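## Task

Get all three plates into the gray tray so that each one lies flat on the tray's bottom. It only counts if they stay there without the robot holding them.

## Robot and tools

ROBOT. There is a single arm with seven joints, from the base outward: waist, shoulder, upper arm roll, elbow, forearm roll, wrist pitch and wrist roll. At its end is a suction tool instead of fingers. The tracked point is the cup point, the middle of the suction cup's rim (29 mm wide) when nothing touches it. The cup points along the cup point's own +z axis. About 7 cm back from the rim the tool widens, with its body and wrist camera sticking out up to roughly 8 cm sideways, so leave room for that near tray walls and other plates.

FRAMES. Reported positions use the scene frame. Its origin is on the table surface under the arm's base, +z is up, and +y is to the left when facing along +x. Positions are in metres, orientation is a wxyz quaternion, and velocities are in m/s and rad/s. The base can be tilted relative to the table, and the reported position may be a little off, more so at long reach.

TOOLS.
execute_actions(actions): actions is a list of actions. Each action is a table of 0 to 15 rows, and each row runs for one control step of 1/30 s. If there are fewer than 15 rows, the last row repeats until 15 steps are done. Every row holds 7 numbers, each between -1 and 1, in this order: dx, dy, dz, rx, ry, rz, suction. The first six are an offset, not a pose. They are measured in the cup point's own axes from where the cup point was when that action began. For the first action of a call, that starting point is the last pose a result reported. Every row in an action is measured from the same starting point, not from the row before it. A value of 1.0 means 0.6 m for dx to dz and 180 degrees for rx to rz. rx, ry and rz together make one rotation vector. Suction is an absolute level, not an offset: 1 means full vacuum (about 55 kPa below room pressure), a fraction asks for that share, and 0.05 or less switches it off. The level stays until you change it. Calling with an empty list only returns the state and images.

move(target, speed, blocking): target is one 7-number row laid out as above. Its first six numbers are an offset in cup axes from the pose in the latest result that reports one. The cup point travels a straight path toward it, taking the shorter way round for rotation. speed is the path's top speed in m/s, from 0.002 to 0.5, default 0.25. Rotation may go up to twice that value in rad/s. A path lasts 0.5 to 10 s and is cut off at 10 s. It ignores obstacles, and the real arm can lag, wander off the path or go faster than speed, especially when it is nearly straight. Faster contact hits harder, and aiming past a contact presses harder. The suction value is applied at the start. The move finishes when the path is over and the arm is still, or 5 s after that. With blocking=false you get a result after 0.5 s while the arm keeps going. Until a result shows the move has ended, other moves and action rows are refused, so use wait or stop. The extra 'move:' line gives the ending (done, off_target, moving, held, fault) and which limits acted. 'paced' means the sent pose was clipped. 'held' means a safety check blocked steps, and after it the arm may speed up sharply. The distance left to the target is also given.

wait(seconds): 0 to 10 s. The arm keeps its last command, and a running move carries on. It returns early if that move ends.

stop(): brakes a running move to rest. This needs stopping distance, more when fast. Suction is not changed.

zoom_image(camera, region): camera is cam_head_left, cam_head_right or cam_wrist. region is [x0, y0, x1, y1] in pixels of that camera's last image, measured from the top-left, at most 504 by 504.

finished_scene(scene): ends the current scene (pass its number) and moves on to the next task. This is final, so check first that the plates rest flat in the tray with nothing held.

MOTION LIMITS. At each step the commanded pose is clipped to within 70 mm and 16 degrees of the measured one. If both cannot be met, position wins over orientation. After an action the arm only reaches the last clipped pose, so large offsets need further commands. 'Hand target' shows what the controller is currently aiming at. A 'pose unreachable' line means the clearance check (which also counts the mount under the base) changed or blocked the command.

SUCTION. To grab a plate, turn suction on and press the rim fully onto a smooth flat area away from edges, holes or seams. suction_measured shows the vacuum reached and stays near 0 with no seal. On a tight seal it settles within 0.15 of the requested level and may dip up to 0.04 while the pump rests. part_present turns 1 at 0.50 and back to 0 below 0.45. Under vacuum the cup shortens, so a held plate sits up to about 10 mm nearer the tool. Vacuum alone can lift a loose plate. To release, set the plate down on its support and then switch suction off. The cup may still touch it until the tool is 15 mm away. If the cup seals on the table, switch suction off to free it.

THINGS TO AVOID. Never let anything leave the table, since that ends the scene. Avoid drops, slips, slams and hard pushes. If contact torque reaches a joint's limit (waist and shoulder 44 N m, upper arm roll, elbow and forearm roll 26.4, wrist pitch and wrist roll 17.6), the arm backs off and pauses for 10 s, and the rest of the call is skipped. Holding loads heats the motors. A MOTOR HOT line appears from 65 °C, and at 80 °C the brakes engage until the motors cool. Torque readings include offsets and noise and are not zero in free air. Loose objects may now and then be nudged by outside pushes.

CAMERAS. Images arrive as cam_head_left (896x504), cam_head_right (896x504) and cam_wrist (504x504, fisheye, moves with the hand). Each result lists any calibration that differs from the one given.

Each tool is called in YAML: its name, and indented under it one key for each argument.

## Session

I'll start by looking at the scene.

execute_actions:
  actions: []

Scene clock: 0.00 s.
end_effector_position=(+0.3991, -0.0190, +0.2843) suction_measured=0.00 part_present=0 end_effector_quat_wxyz=(+0.000, +0.022, +1.000, -0.001) end_effector_velocity=(+0.001, -0.000, +0.001) end_effector_angular_velocity=(-0.000, -0.002, -0.000)
Joint positions: [-0.    -0.25   0.002  0.918 -0.002  1.168  2.355]
Joint velocities: [ 0.    -0.    -0.     0.001  0.    -0.001 -0.   ]
Joint torques (N m, as the arm reports them, + toward a larger angle): no reading
Hand target: +0.399, -0.019, +0.284; +0.000, +0.022, +1.000, -0.001

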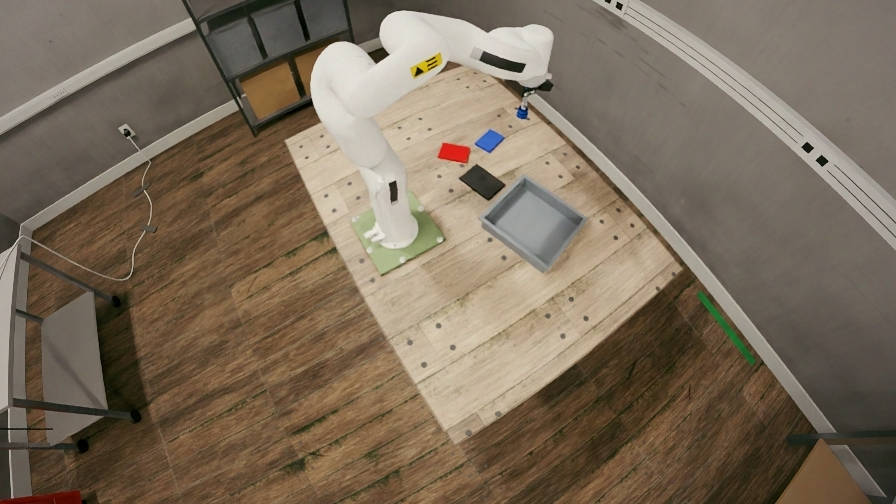

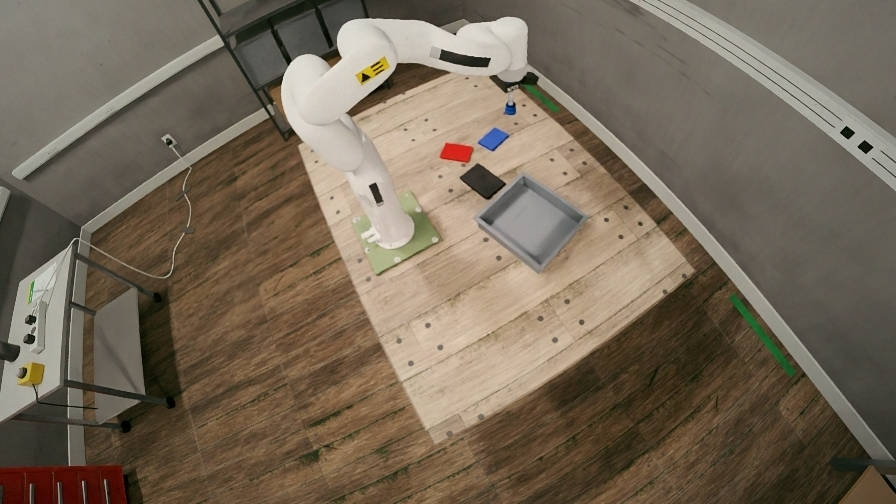

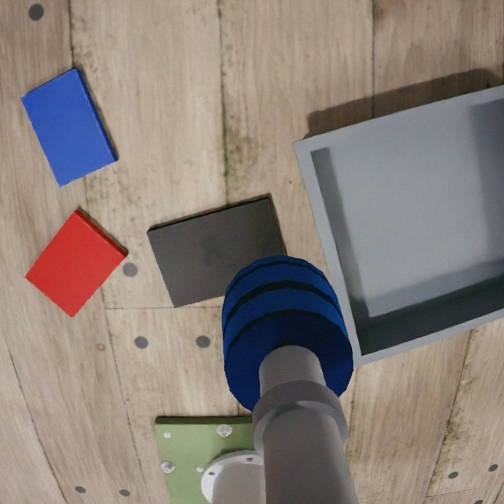

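zoom_image:
  camera: "cam_head_left"
  region: [420, 110, 600, 280]

zoom_image:
  camera: "cam_head_right"
  region: [420, 110, 600, 280]

zoom_image:
  camera: "cam_wrist"
  region: [0, 50, 300, 330]

Region (420, 110, 600, 280) of cam_head_left's 896x504 image, scaled by 2.800, with more detail than that image has.

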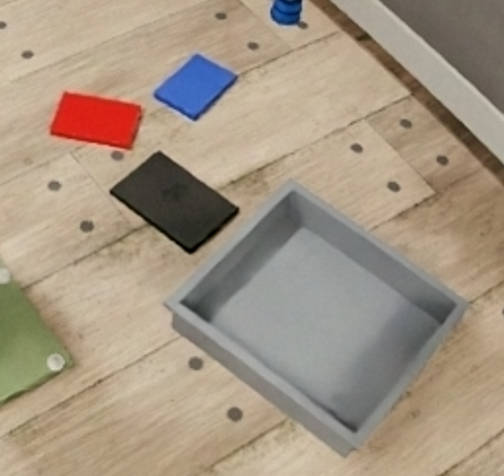

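Region (420, 110, 600, 280) of cam_head_right's 896x504 image, scaled by 2.800, with more detail than that image has.

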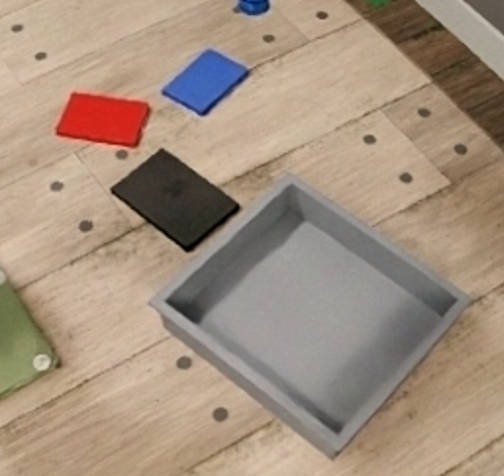

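Region (0, 50, 300, 330) of cam_wrist's 504x504 image, scaled by 1.680, with more detail than that image has; it fills the top 470 rows of this view, and the rest is white.

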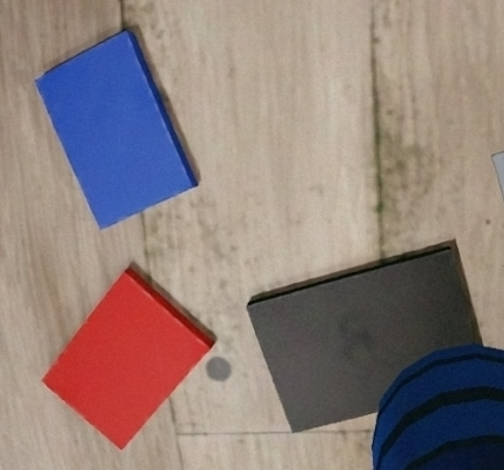

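zoom_image:
  camera: "cam_wrist"
  region: [140, 185, 300, 315]

zoom_image:
  camera: "cam_head_left"
  region: [430, 120, 520, 205]

zoom_image:
  camera: "cam_head_right"
  region: [430, 120, 520, 205]

Region (140, 185, 300, 315) of cam_wrist's 504x504 image, scaled by 3.150, with more detail than that image has; it fills the top 410 rows of this view, and the rest is white.

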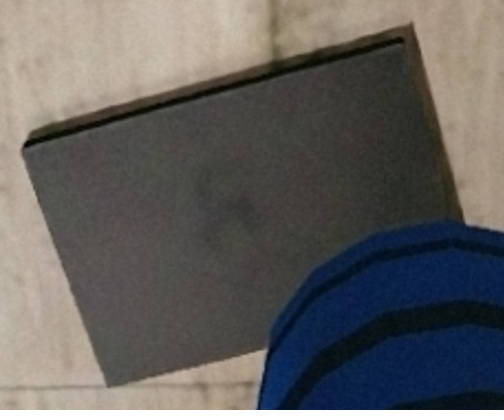

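Region (430, 120, 520, 205) of cam_head_left's 896x504 image, scaled by 5.600, with more detail than that image has.

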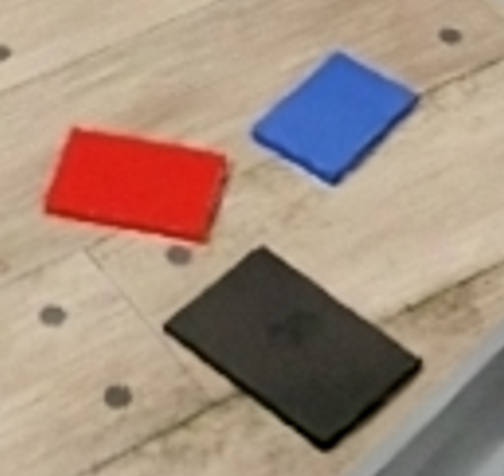

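Region (430, 120, 520, 205) of cam_head_right's 896x504 image, scaled by 5.600, with more detail than that image has.

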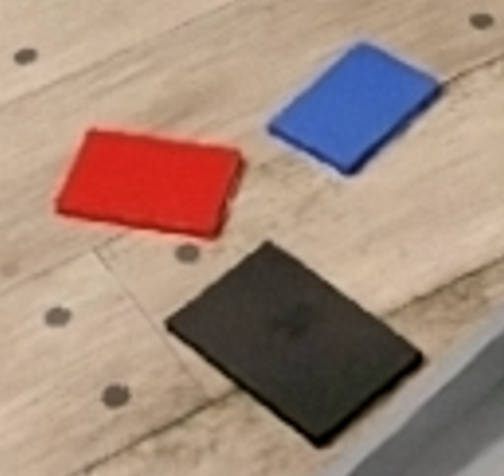

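zoom_image:
  camera: "cam_wrist"
  region: [280, 60, 504, 380]

zoom_image:
  camera: "cam_head_left"
  region: [470, 165, 595, 280]

zoom_image:
  camera: "cam_head_right"
  region: [470, 165, 595, 280]

Region (280, 60, 504, 380) of cam_wrist's 504x504 image, scaled by 1.575, with more detail than that image has; it fills the left 353 columns of this view, and the rest is white.

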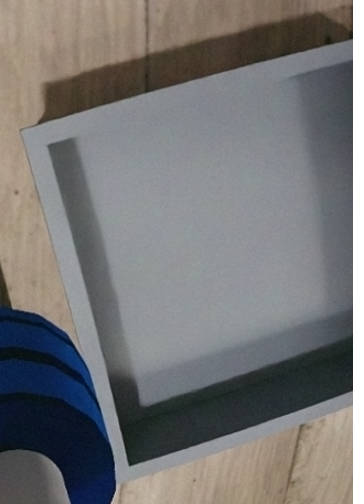

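Region (470, 165, 595, 280) of cam_head_left's 896x504 image, scaled by 4.032, with more detail than that image has; it fills the top 464 rows of this view, and the rest is white.

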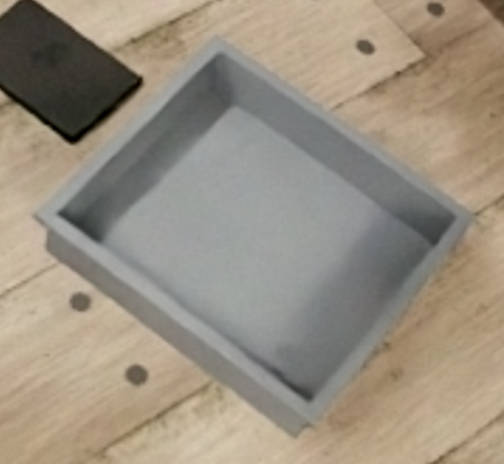

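Region (470, 165, 595, 280) of cam_head_right's 896x504 image, scaled by 4.032, with more detail than that image has; it fills the top 464 rows of this view, and the rest is white.

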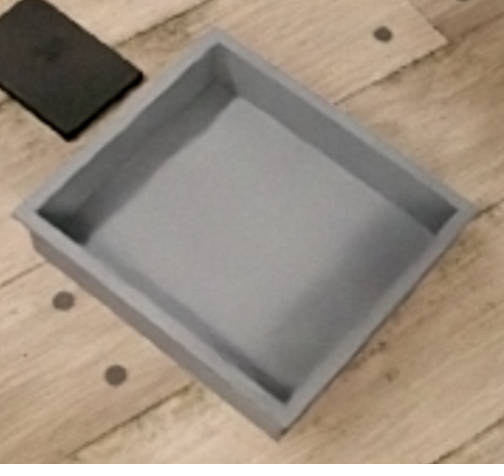

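zoom_image:
  camera: "cam_head_left"
  region: [490, 60, 570, 135]

zoom_image:
  camera: "cam_head_right"
  region: [480, 55, 560, 130]

Region (490, 60, 570, 135) of cam_head_left's 896x504 image, scaled by 6.300, with more detail than that image has; it fills the top 472 rows of this view, and the rest is white.

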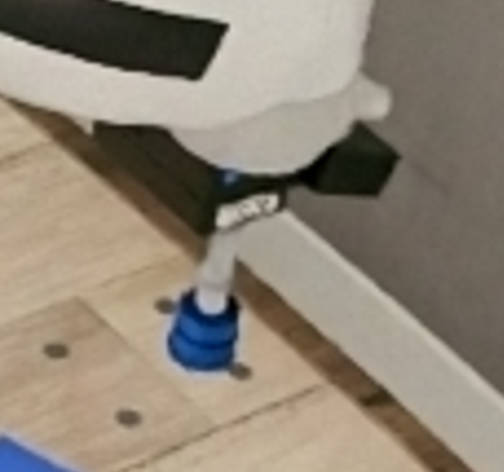

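Region (480, 55, 560, 130) of cam_head_right's 896x504 image, scaled by 6.300, with more detail than that image has; it fills the top 472 rows of this view, and the rest is white.

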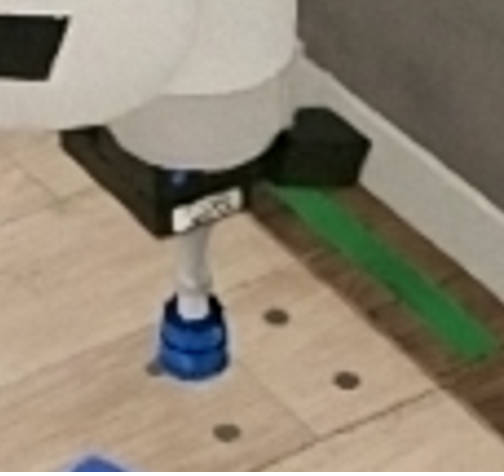

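zoom_image:
  camera: "cam_head_left"
  region: [500, 168, 560, 218]

zoom_image:
  camera: "cam_wrist"
  region: [330, 260, 504, 380]

zoom_image:
  camera: "cam_wrist"
  region: [285, 80, 504, 220]

Region (500, 168, 560, 218) of cam_head_left's 896x504 image, scaled by 8.400, with more detail than that image has.

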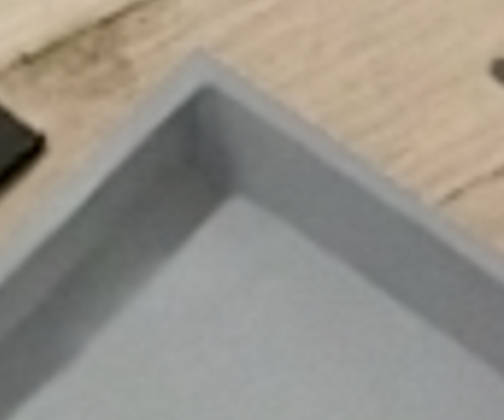

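Region (330, 260, 504, 380) of cam_wrist's 504x504 image, scaled by 2.897, with more detail than that image has; it fills the top 348 rows of this view, and the rest is white.

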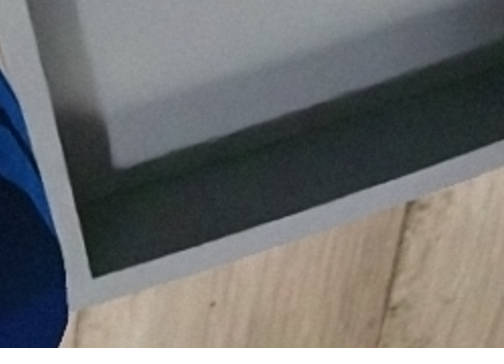

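Region (285, 80, 504, 220) of cam_wrist's 504x504 image, scaled by 2.301, with more detail than that image has; it fills the top 322 rows of this view, and the rest is white.

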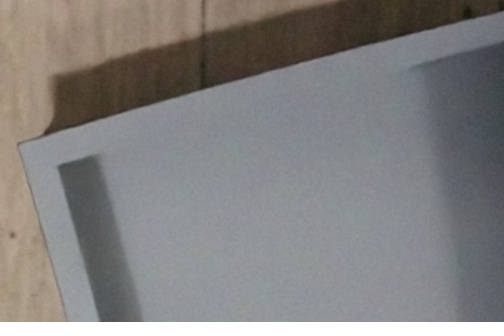

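zoom_image:
  camera: "cam_wrist"
  region: [10, 55, 140, 195]

zoom_image:
  camera: "cam_wrist"
  region: [10, 195, 140, 330]

Region (10, 55, 140, 195) of cam_wrist's 504x504 image, scaled by 3.600, with more detail than that image has; it fills the left 468 columns of this view, and the rest is white.

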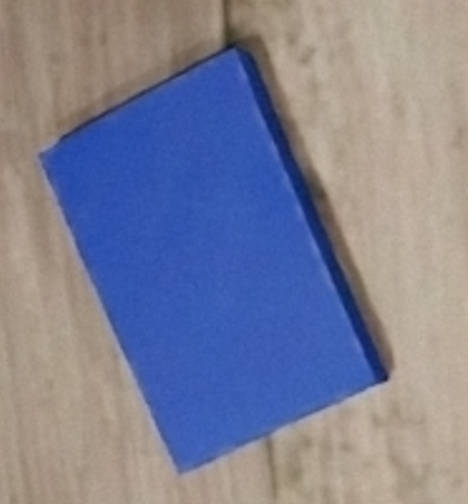

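Region (10, 195, 140, 330) of cam_wrist's 504x504 image, scaled by 3.733, with more detail than that image has; it fills the left 485 columns of this view, and the rest is white.

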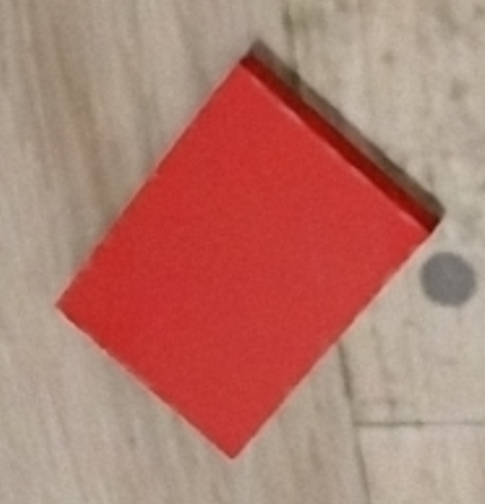

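move:
  target: [0.1558, 0.0747, 0.3905, 0, 0, 0, 0]
  speed: 0.35

Scene clock: 121.37 s.
end_effector_position=(+0.3081, +0.0304, +0.0506) suction_measured=0.00 part_present=0 end_effector_quat_wxyz=(+0.001, +0.022, +1.000, -0.000) end_effector_velocity=(-0.002, +0.000, -0.002) end_effector_angular_velocity=(-0.001, +0.005, +0.001)
Joint positions: [ 0.061 -0.036  0.088  0.318  0.006  0.353  2.494]
Joint velocities: [ 0.     0.005  0.001 -0.004 -0.004 -0.003  0.003]
Joint torques (N m, as the arm reports them, + toward a larger angle): [ -0.5  -16.31  -0.03  11.73  -0.14  -0.89   1.46]
Hand target: +0.308, +0.030, +0.050; +0.000, +0.022, +1.000, -0.000
Off the commanded pose: 0.001 m, 0 deg.
move: done
camera_calibration (this result's frames):
cam_wrist: T_world_to_cam=[[-0.0470059, -0.998893, -0.00168211, 0.0567678], [-0.941658, 0.0437506, 0.333715, 0.281584], [-0.333272, 0.0172705, -0.942673, 0.247593], [0, 0, 0, 1]] pos_world=[0.35034, 0.0401094, 0.139526]

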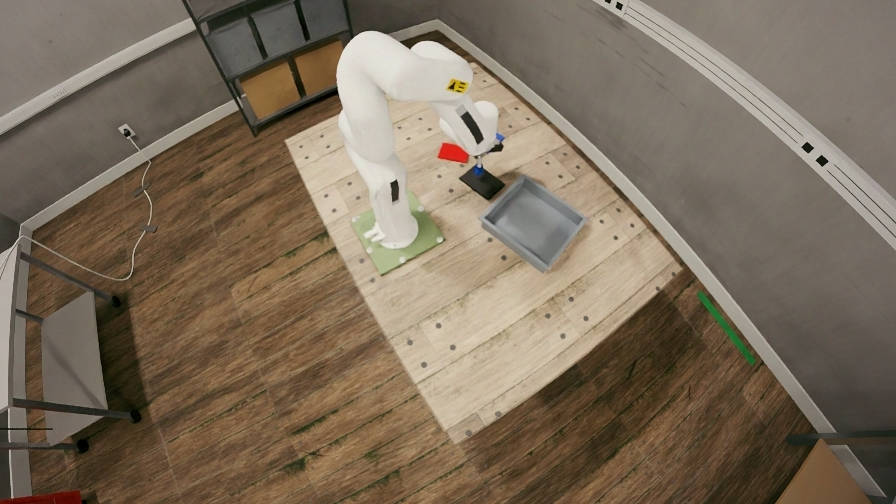

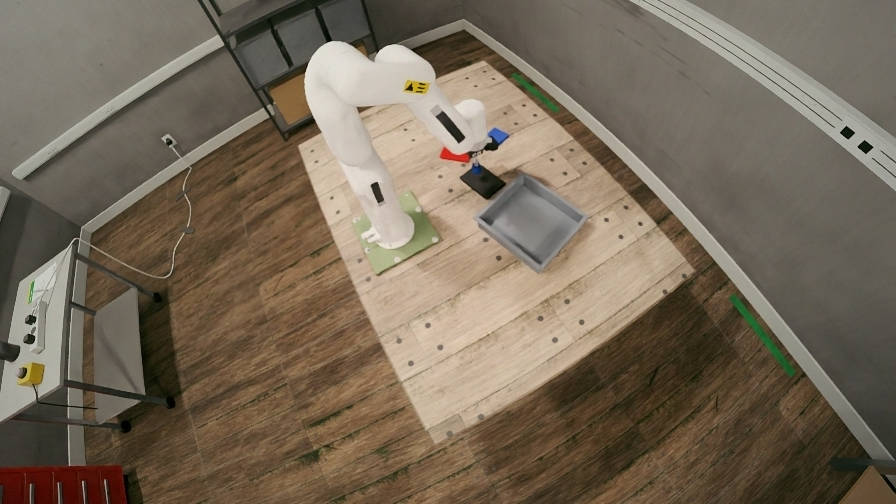

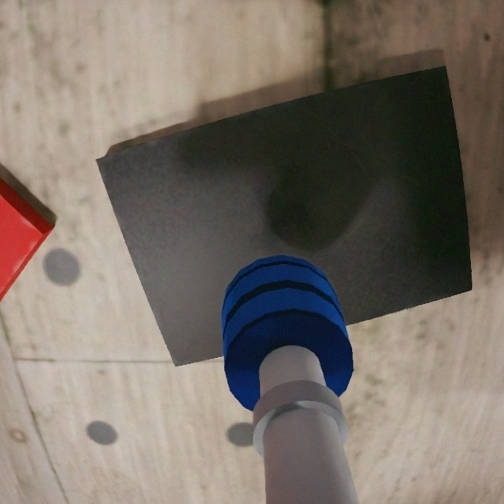

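zoom_image:
  camera: "cam_wrist"
  region: [80, 130, 200, 380]

zoom_image:
  camera: "cam_wrist"
  region: [380, 40, 504, 310]

zoom_image:
  camera: "cam_wrist"
  region: [180, 120, 400, 320]

Region (80, 130, 200, 380) of cam_wrist's 504x504 image, scaled by 2.016, with more detail than that image has; it fills the left 242 columns of this view, and the rest is white.

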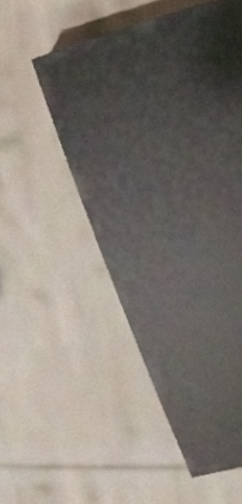

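Region (380, 40, 504, 310) of cam_wrist's 504x504 image, scaled by 1.867, with more detail than that image has; it fills the left 231 columns of this view, and the rest is white.

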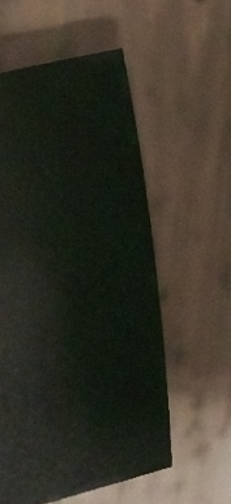

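Region (180, 120, 400, 320) of cam_wrist's 504x504 image, scaled by 2.291, with more detail than that image has; it fills the top 458 rows of this view, and the rest is white.

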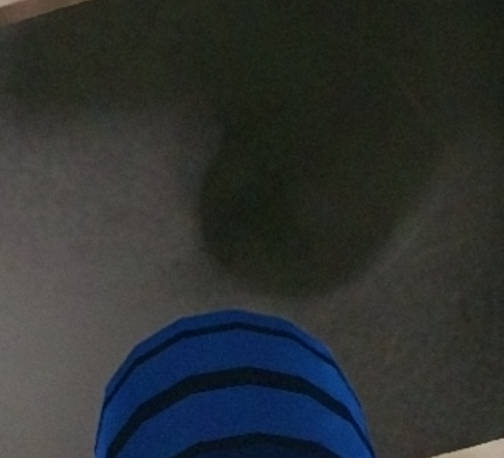

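zoom_image:
  camera: "cam_wrist"
  region: [205, 240, 375, 430]

zoom_image:
  camera: "cam_head_left"
  region: [440, 130, 530, 210]

zoom_image:
  camera: "cam_head_right"
  region: [440, 125, 530, 205]

Region (205, 240, 375, 430) of cam_wrist's 504x504 image, scaled by 2.653, with more detail than that image has; it fills the left 451 columns of this view, and the rest is white.

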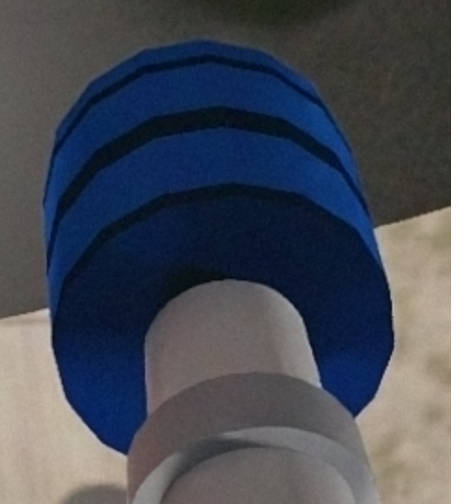

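Region (440, 130, 530, 210) of cam_head_left's 896x504 image, scaled by 5.600, with more detail than that image has.

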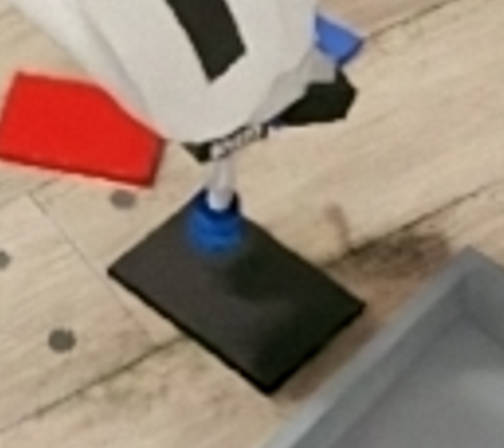

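Region (440, 125, 530, 205) of cam_head_right's 896x504 image, scaled by 5.600, with more detail than that image has.

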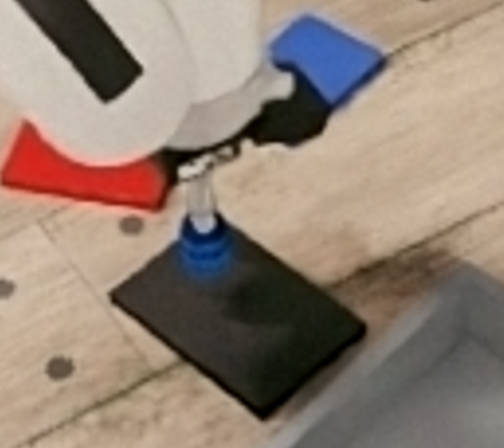

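zoom_image:
  camera: "cam_head_left"
  region: [455, 155, 511, 205]

zoom_image:
  camera: "cam_head_right"
  region: [455, 153, 511, 203]

zoom_image:
  camera: "cam_wrist"
  region: [215, 245, 360, 340]

Region (455, 155, 511, 205) of cam_head_left's 896x504 image, scaled by 9.000, with more detail than that image has; it fills the top 450 rows of this view, and the rest is white.

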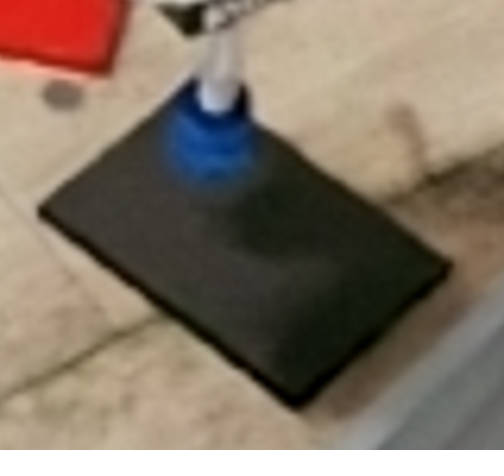

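Region (455, 153, 511, 203) of cam_head_right's 896x504 image, scaled by 9.000, with more detail than that image has; it fills the top 450 rows of this view, and the rest is white.

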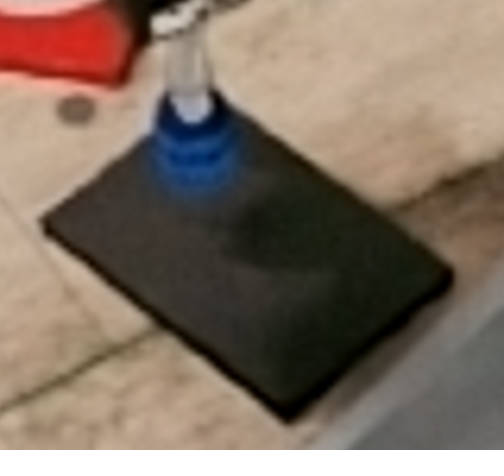

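Region (215, 245, 360, 340) of cam_wrist's 504x504 image, scaled by 3.476, with more detail than that image has; it fills the top 330 rows of this view, and the rest is white.

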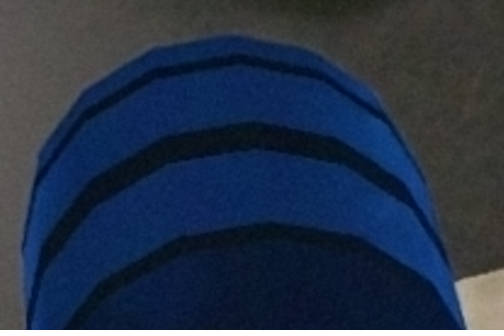

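execute_actions:
  actions:
    - [[-0.00005,-0.00006,0.00018,0,0,0,0],[-0.00036,-0.00043,0.0013,0,0,0,0],[-0.00109,-0.00127,0.00389,0,0,0,0],[-0.00226,-0.00265,0.0081,0,0,0,0],[-0.00386,-0.00452,0.0138,0,0,0,0],[-0.00576,-0.00674,0.0206,0,0,0,0],[-0.00783,-0.00917,0.028,0,0,0,0],[-0.00989,-0.01159,0.0354,0,0,0,0],[-0.01179,-0.01381,0.0422,0,0,0,0],[-0.01339,-0.01568,0.0479,0,0,0,0],[-0.01456,-0.01706,0.0521,0,0,0,0],[-0.01529,-0.0179,0.0547,0,0,0,0],[-0.0156,-0.01827,0.0558,0,0,0,0],[-0.01565,-0.01833,0.056,0,0,0,0],[-0.01565,-0.01833,0.056,0,0,0,0]]

Scene clock: 241.87 s.
end_effector_position=(+0.3148, +0.0197, +0.0196) suction_measured=0.00 part_present=0 end_effector_quat_wxyz=(-0.001, +0.022, +1.000, +0.000) end_effector_velocity=(+0.019, -0.012, -0.049) end_effector_angular_velocity=(-0.001, -0.005, +0.004)
Joint positions: [ 0.04   0.115  0.063  0.347 -0.03   0.234  2.484]
Joint velocities: [-0.015  0.255 -0.044  0.078 -0.075 -0.181  0.01 ]
Joint torques (N m, as the arm reports them, + toward a larger angle): [ -0.55 -24.55   0.34  10.45   0.01  -0.91   1.3 ]
Hand target: +0.317, +0.019, +0.017; +0.001, +0.022, +1.000, +0.000
Off the commanded pose: 0.004 m, 0 deg.
camera_calibration (this result's frames):
cam_wrist: T_world_to_cam=[[-0.0476012, -0.998863, -0.00259226, 0.0464799], [-0.940575, 0.0439496, 0.336731, 0.298264], [-0.336234, 0.018467, -0.941597, 0.221668], [0, 0, 0, 1]] pos_world=[0.357284, 0.0292249, 0.108408]

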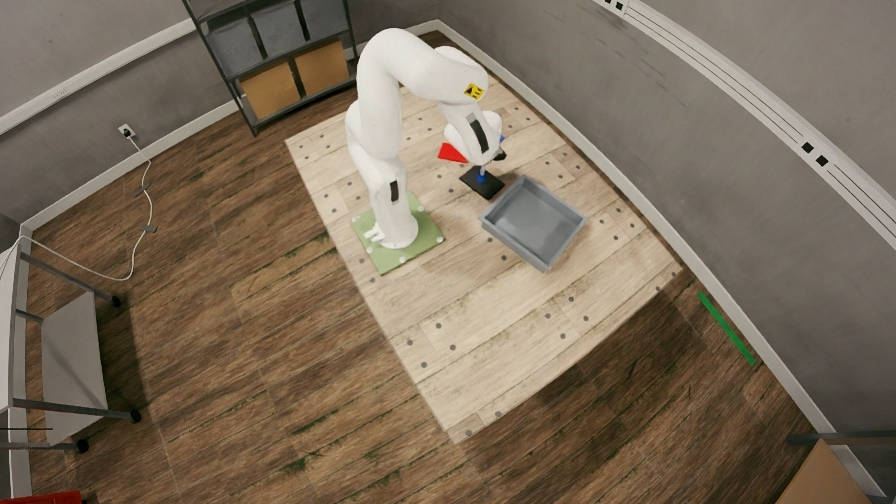

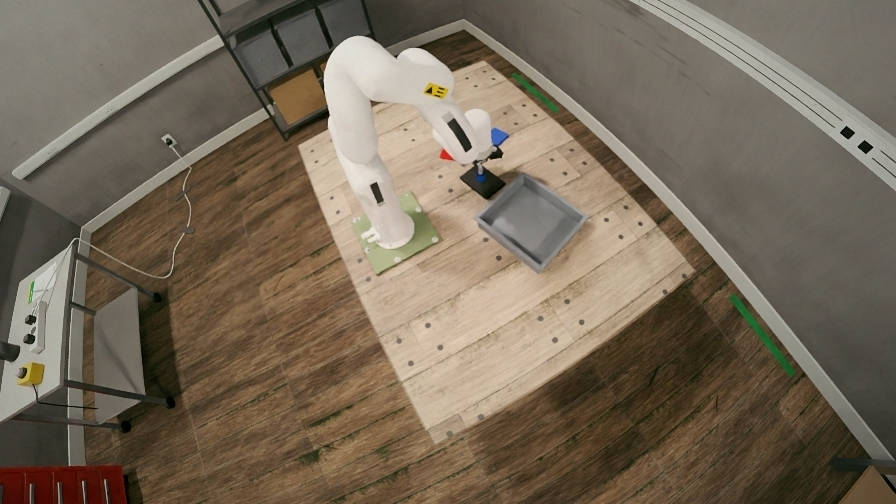

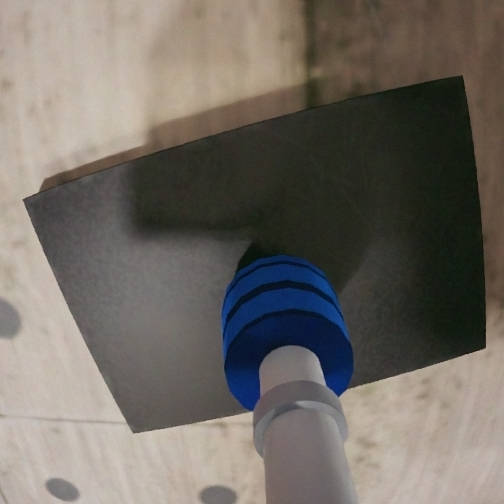

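execute_actions:
  actions: []

Scene clock: 245.03 s.
end_effector_position=(+0.3169, +0.0192, +0.0173) suction_measured=0.00 part_present=0 end_effector_quat_wxyz=(+0.001, +0.022, +1.000, +0.000) end_effector_velocity=(+0.000, +0.001, +0.000) end_effector_angular_velocity=(+0.000, -0.001, +0.002)
Joint positions: [ 0.04   0.129  0.061  0.352 -0.035  0.222  2.485]
Joint velocities: [ 0.001 -0.     0.001  0.    -0.001 -0.001  0.   ]
Joint torques (N m, as the arm reports them, + toward a larger angle): [ -0.15 -18.99  -0.05   9.97   0.12  -0.88   1.33]
Hand target: +0.317, +0.019, +0.017; +0.001, +0.022, +1.000, +0.000
Off the commanded pose: 0.000 m, 0 deg.
camera_calibration (this result's frames):
cam_wrist: T_world_to_cam=[[-0.0468829, -0.998897, -0.00265024, 0.0459021], [-0.941601, 0.0433078, 0.333933, 0.301393], [-0.33345, 0.0181512, -0.942593, 0.219317], [0, 0, 0, 1]] pos_world=[0.359075, 0.028818, 0.106203]

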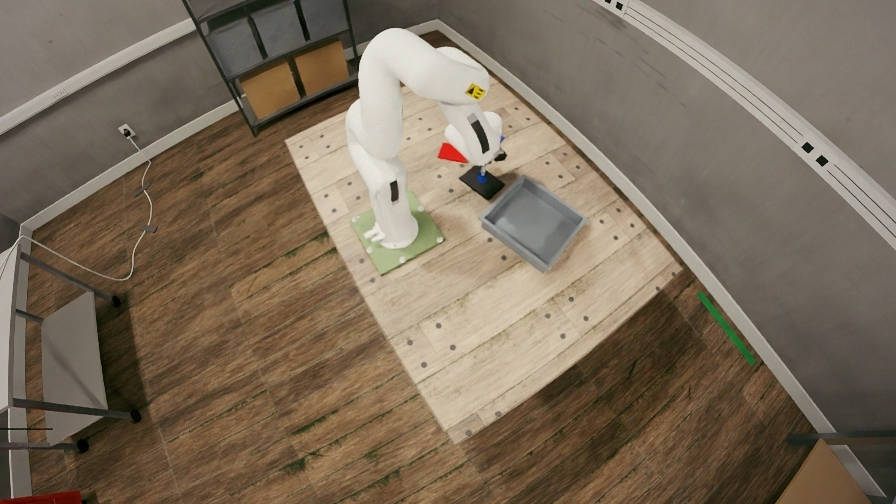

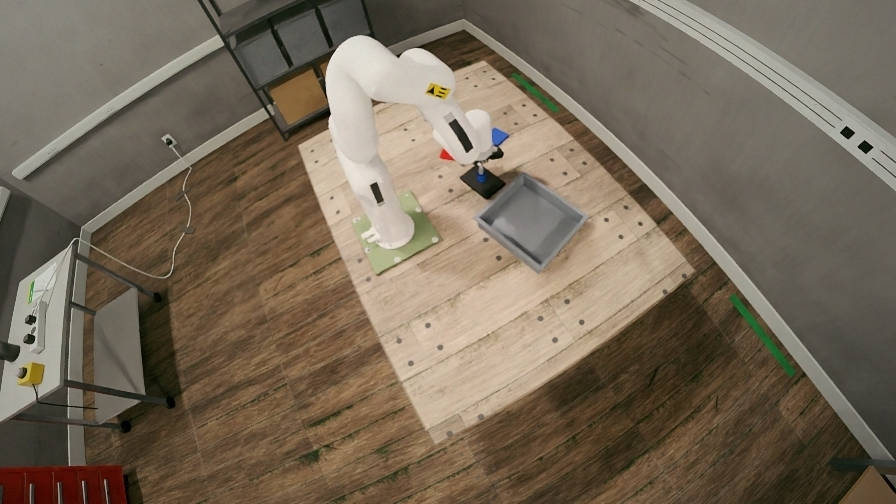

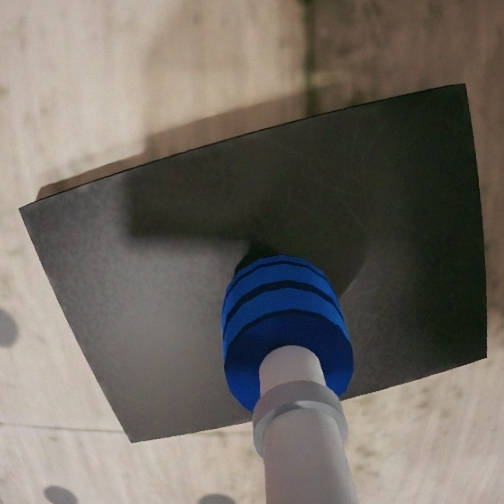

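zoom_image:
  camera: "cam_wrist"
  region: [0, 170, 160, 460]

zoom_image:
  camera: "cam_wrist"
  region: [384, 70, 504, 380]

zoom_image:
  camera: "cam_head_left"
  region: [455, 155, 511, 205]

Region (0, 170, 160, 460) of cam_wrist's 504x504 image, scaled by 1.738, with more detail than that image has; it fills the left 278 columns of this view, and the rest is white.

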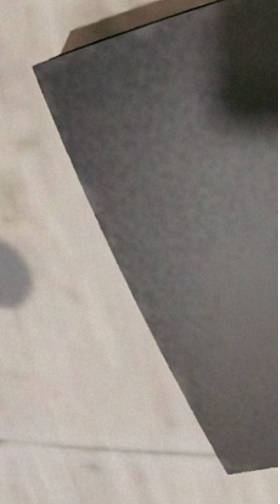

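Region (384, 70, 504, 380) of cam_wrist's 504x504 image, scaled by 1.626, with more detail than that image has; it fills the left 195 columns of this view, and the rest is white.

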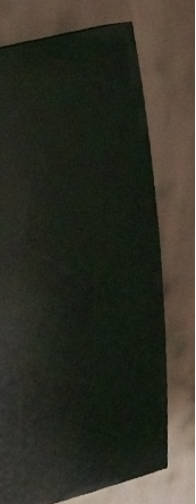

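Region (455, 155, 511, 205) of cam_head_left's 896x504 image, scaled by 9.000, with more detail than that image has; it fills the top 450 rows of this view, and the rest is white.

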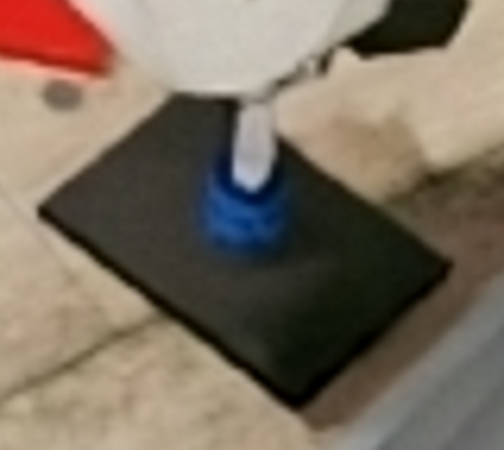

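execute_actions:
  actions:
    - [[0,0,0.0008,0,0,0,1],[0,0,0.002,0,0,0,1],[0,0,0.0035,0,0,0,1],[0,0,0.005,0,0,0,1],[0,0,0.0065,0,0,0,1],[0,0,0.008,0,0,0,1],[0,0,0.0095,0,0,0,1],[0,0,0.011,0,0,0,1],[0,0,0.0125,0,0,0,1],[0,0,0.014,0,0,0,1],[0,0,0.0153,0,0,0,1],[0,0,0.0165,0,0,0,1],[0,0,0.0175,0,0,0,1],[0,0,0.0181,0,0,0,1],[0,0,0.0183,0,0,0,1]]

execute_actions:
  actions: []

Scene clock: 281.17 s.
end_effector_position=(+0.3165, +0.0193, +0.0073) suction_measured=0.19 part_present=0 end_effector_quat_wxyz=(+0.000, +0.022, +1.000, +0.000) end_effector_velocity=(-0.000, -0.000, -0.017) end_effector_angular_velocity=(-0.000, +0.001, -0.001)
Joint positions: [ 0.044  0.173  0.053  0.357 -0.048  0.184  2.494]
Joint velocities: [ 0.011  0.077 -0.017  0.011 -0.023 -0.065  0.018]
Joint torques (N m, as the arm reports them, + toward a larger angle): [ -0.38 -21.31  -0.15   9.74  -0.13  -1.04   1.35]
Hand target: +0.317, +0.019, +0.006; +0.001, +0.022, +1.000, +0.000
Off the commanded pose: 0.001 m, 0 deg.
camera_calibration (this result's frames):
cam_wrist: T_world_to_cam=[[-0.0468384, -0.998898, -0.00292234, 0.0458938], [-0.941277, 0.0431568, 0.334867, 0.304276], [-0.334372, 0.0184353, -0.942261, 0.210094], [0, 0, 0, 1]] pos_world=[0.358807, 0.0288385, 0.0962051]

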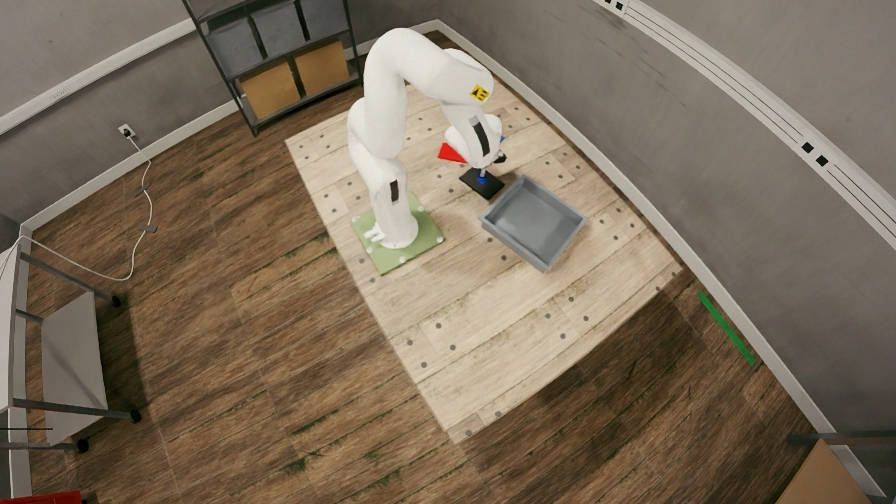

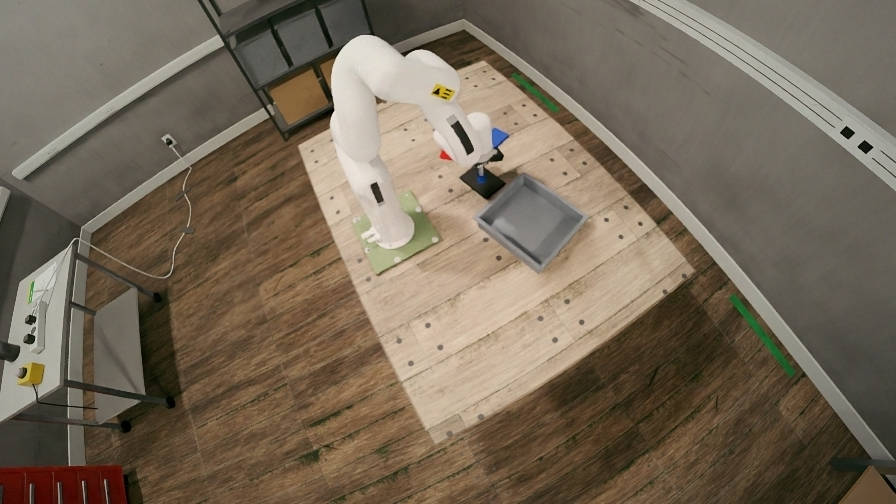

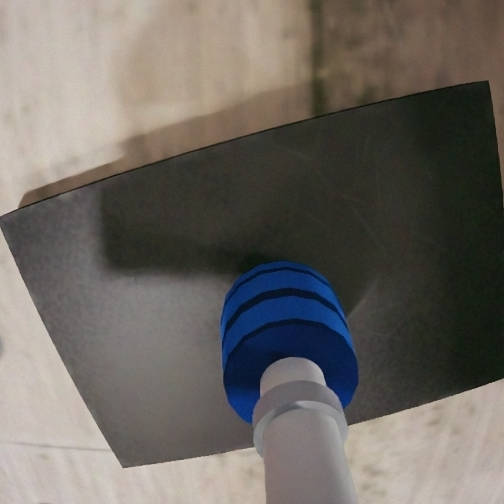

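Scene clock: 281.17 s.
end_effector_position=(+0.3165, +0.0193, +0.0073) suction_measured=0.19 part_present=0 end_effector_quat_wxyz=(+0.000, +0.022, +1.000, +0.000) end_effector_velocity=(-0.000, -0.000, -0.017) end_effector_angular_velocity=(-0.000, +0.001, -0.001)
Joint positions: [ 0.044  0.173  0.053  0.357 -0.048  0.184  2.494]
Joint velocities: [ 0.011  0.077 -0.017  0.011 -0.023 -0.065  0.018]
Joint torques (N m, as the arm reports them, + toward a larger angle): [ -0.38 -21.31  -0.15   9.74  -0.13  -1.04   1.35]
Hand target: +0.317, +0.019, +0.006; +0.001, +0.022, +1.000, +0.000
Off the commanded pose: 0.001 m, 0 deg.
camera_calibration (this result's frames):
cam_wrist: T_world_to_cam=[[-0.0468384, -0.998898, -0.00292234, 0.0458938], [-0.941277, 0.0431568, 0.334867, 0.304276], [-0.334372, 0.0184353, -0.942261, 0.210094], [0, 0, 0, 1]] pos_world=[0.358807, 0.0288385, 0.0962051]

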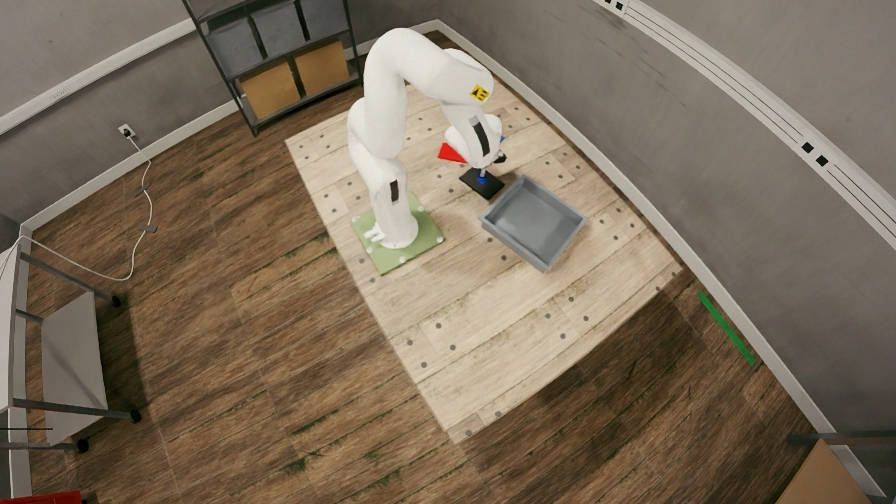

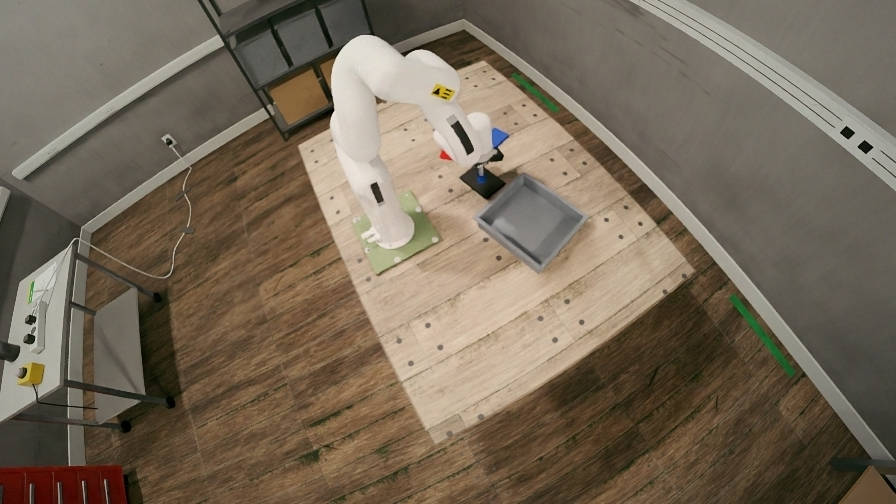

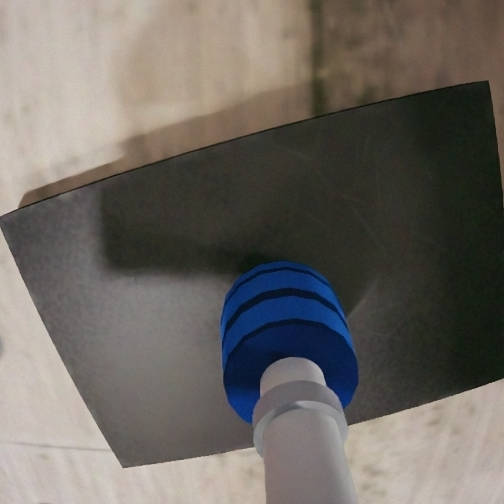

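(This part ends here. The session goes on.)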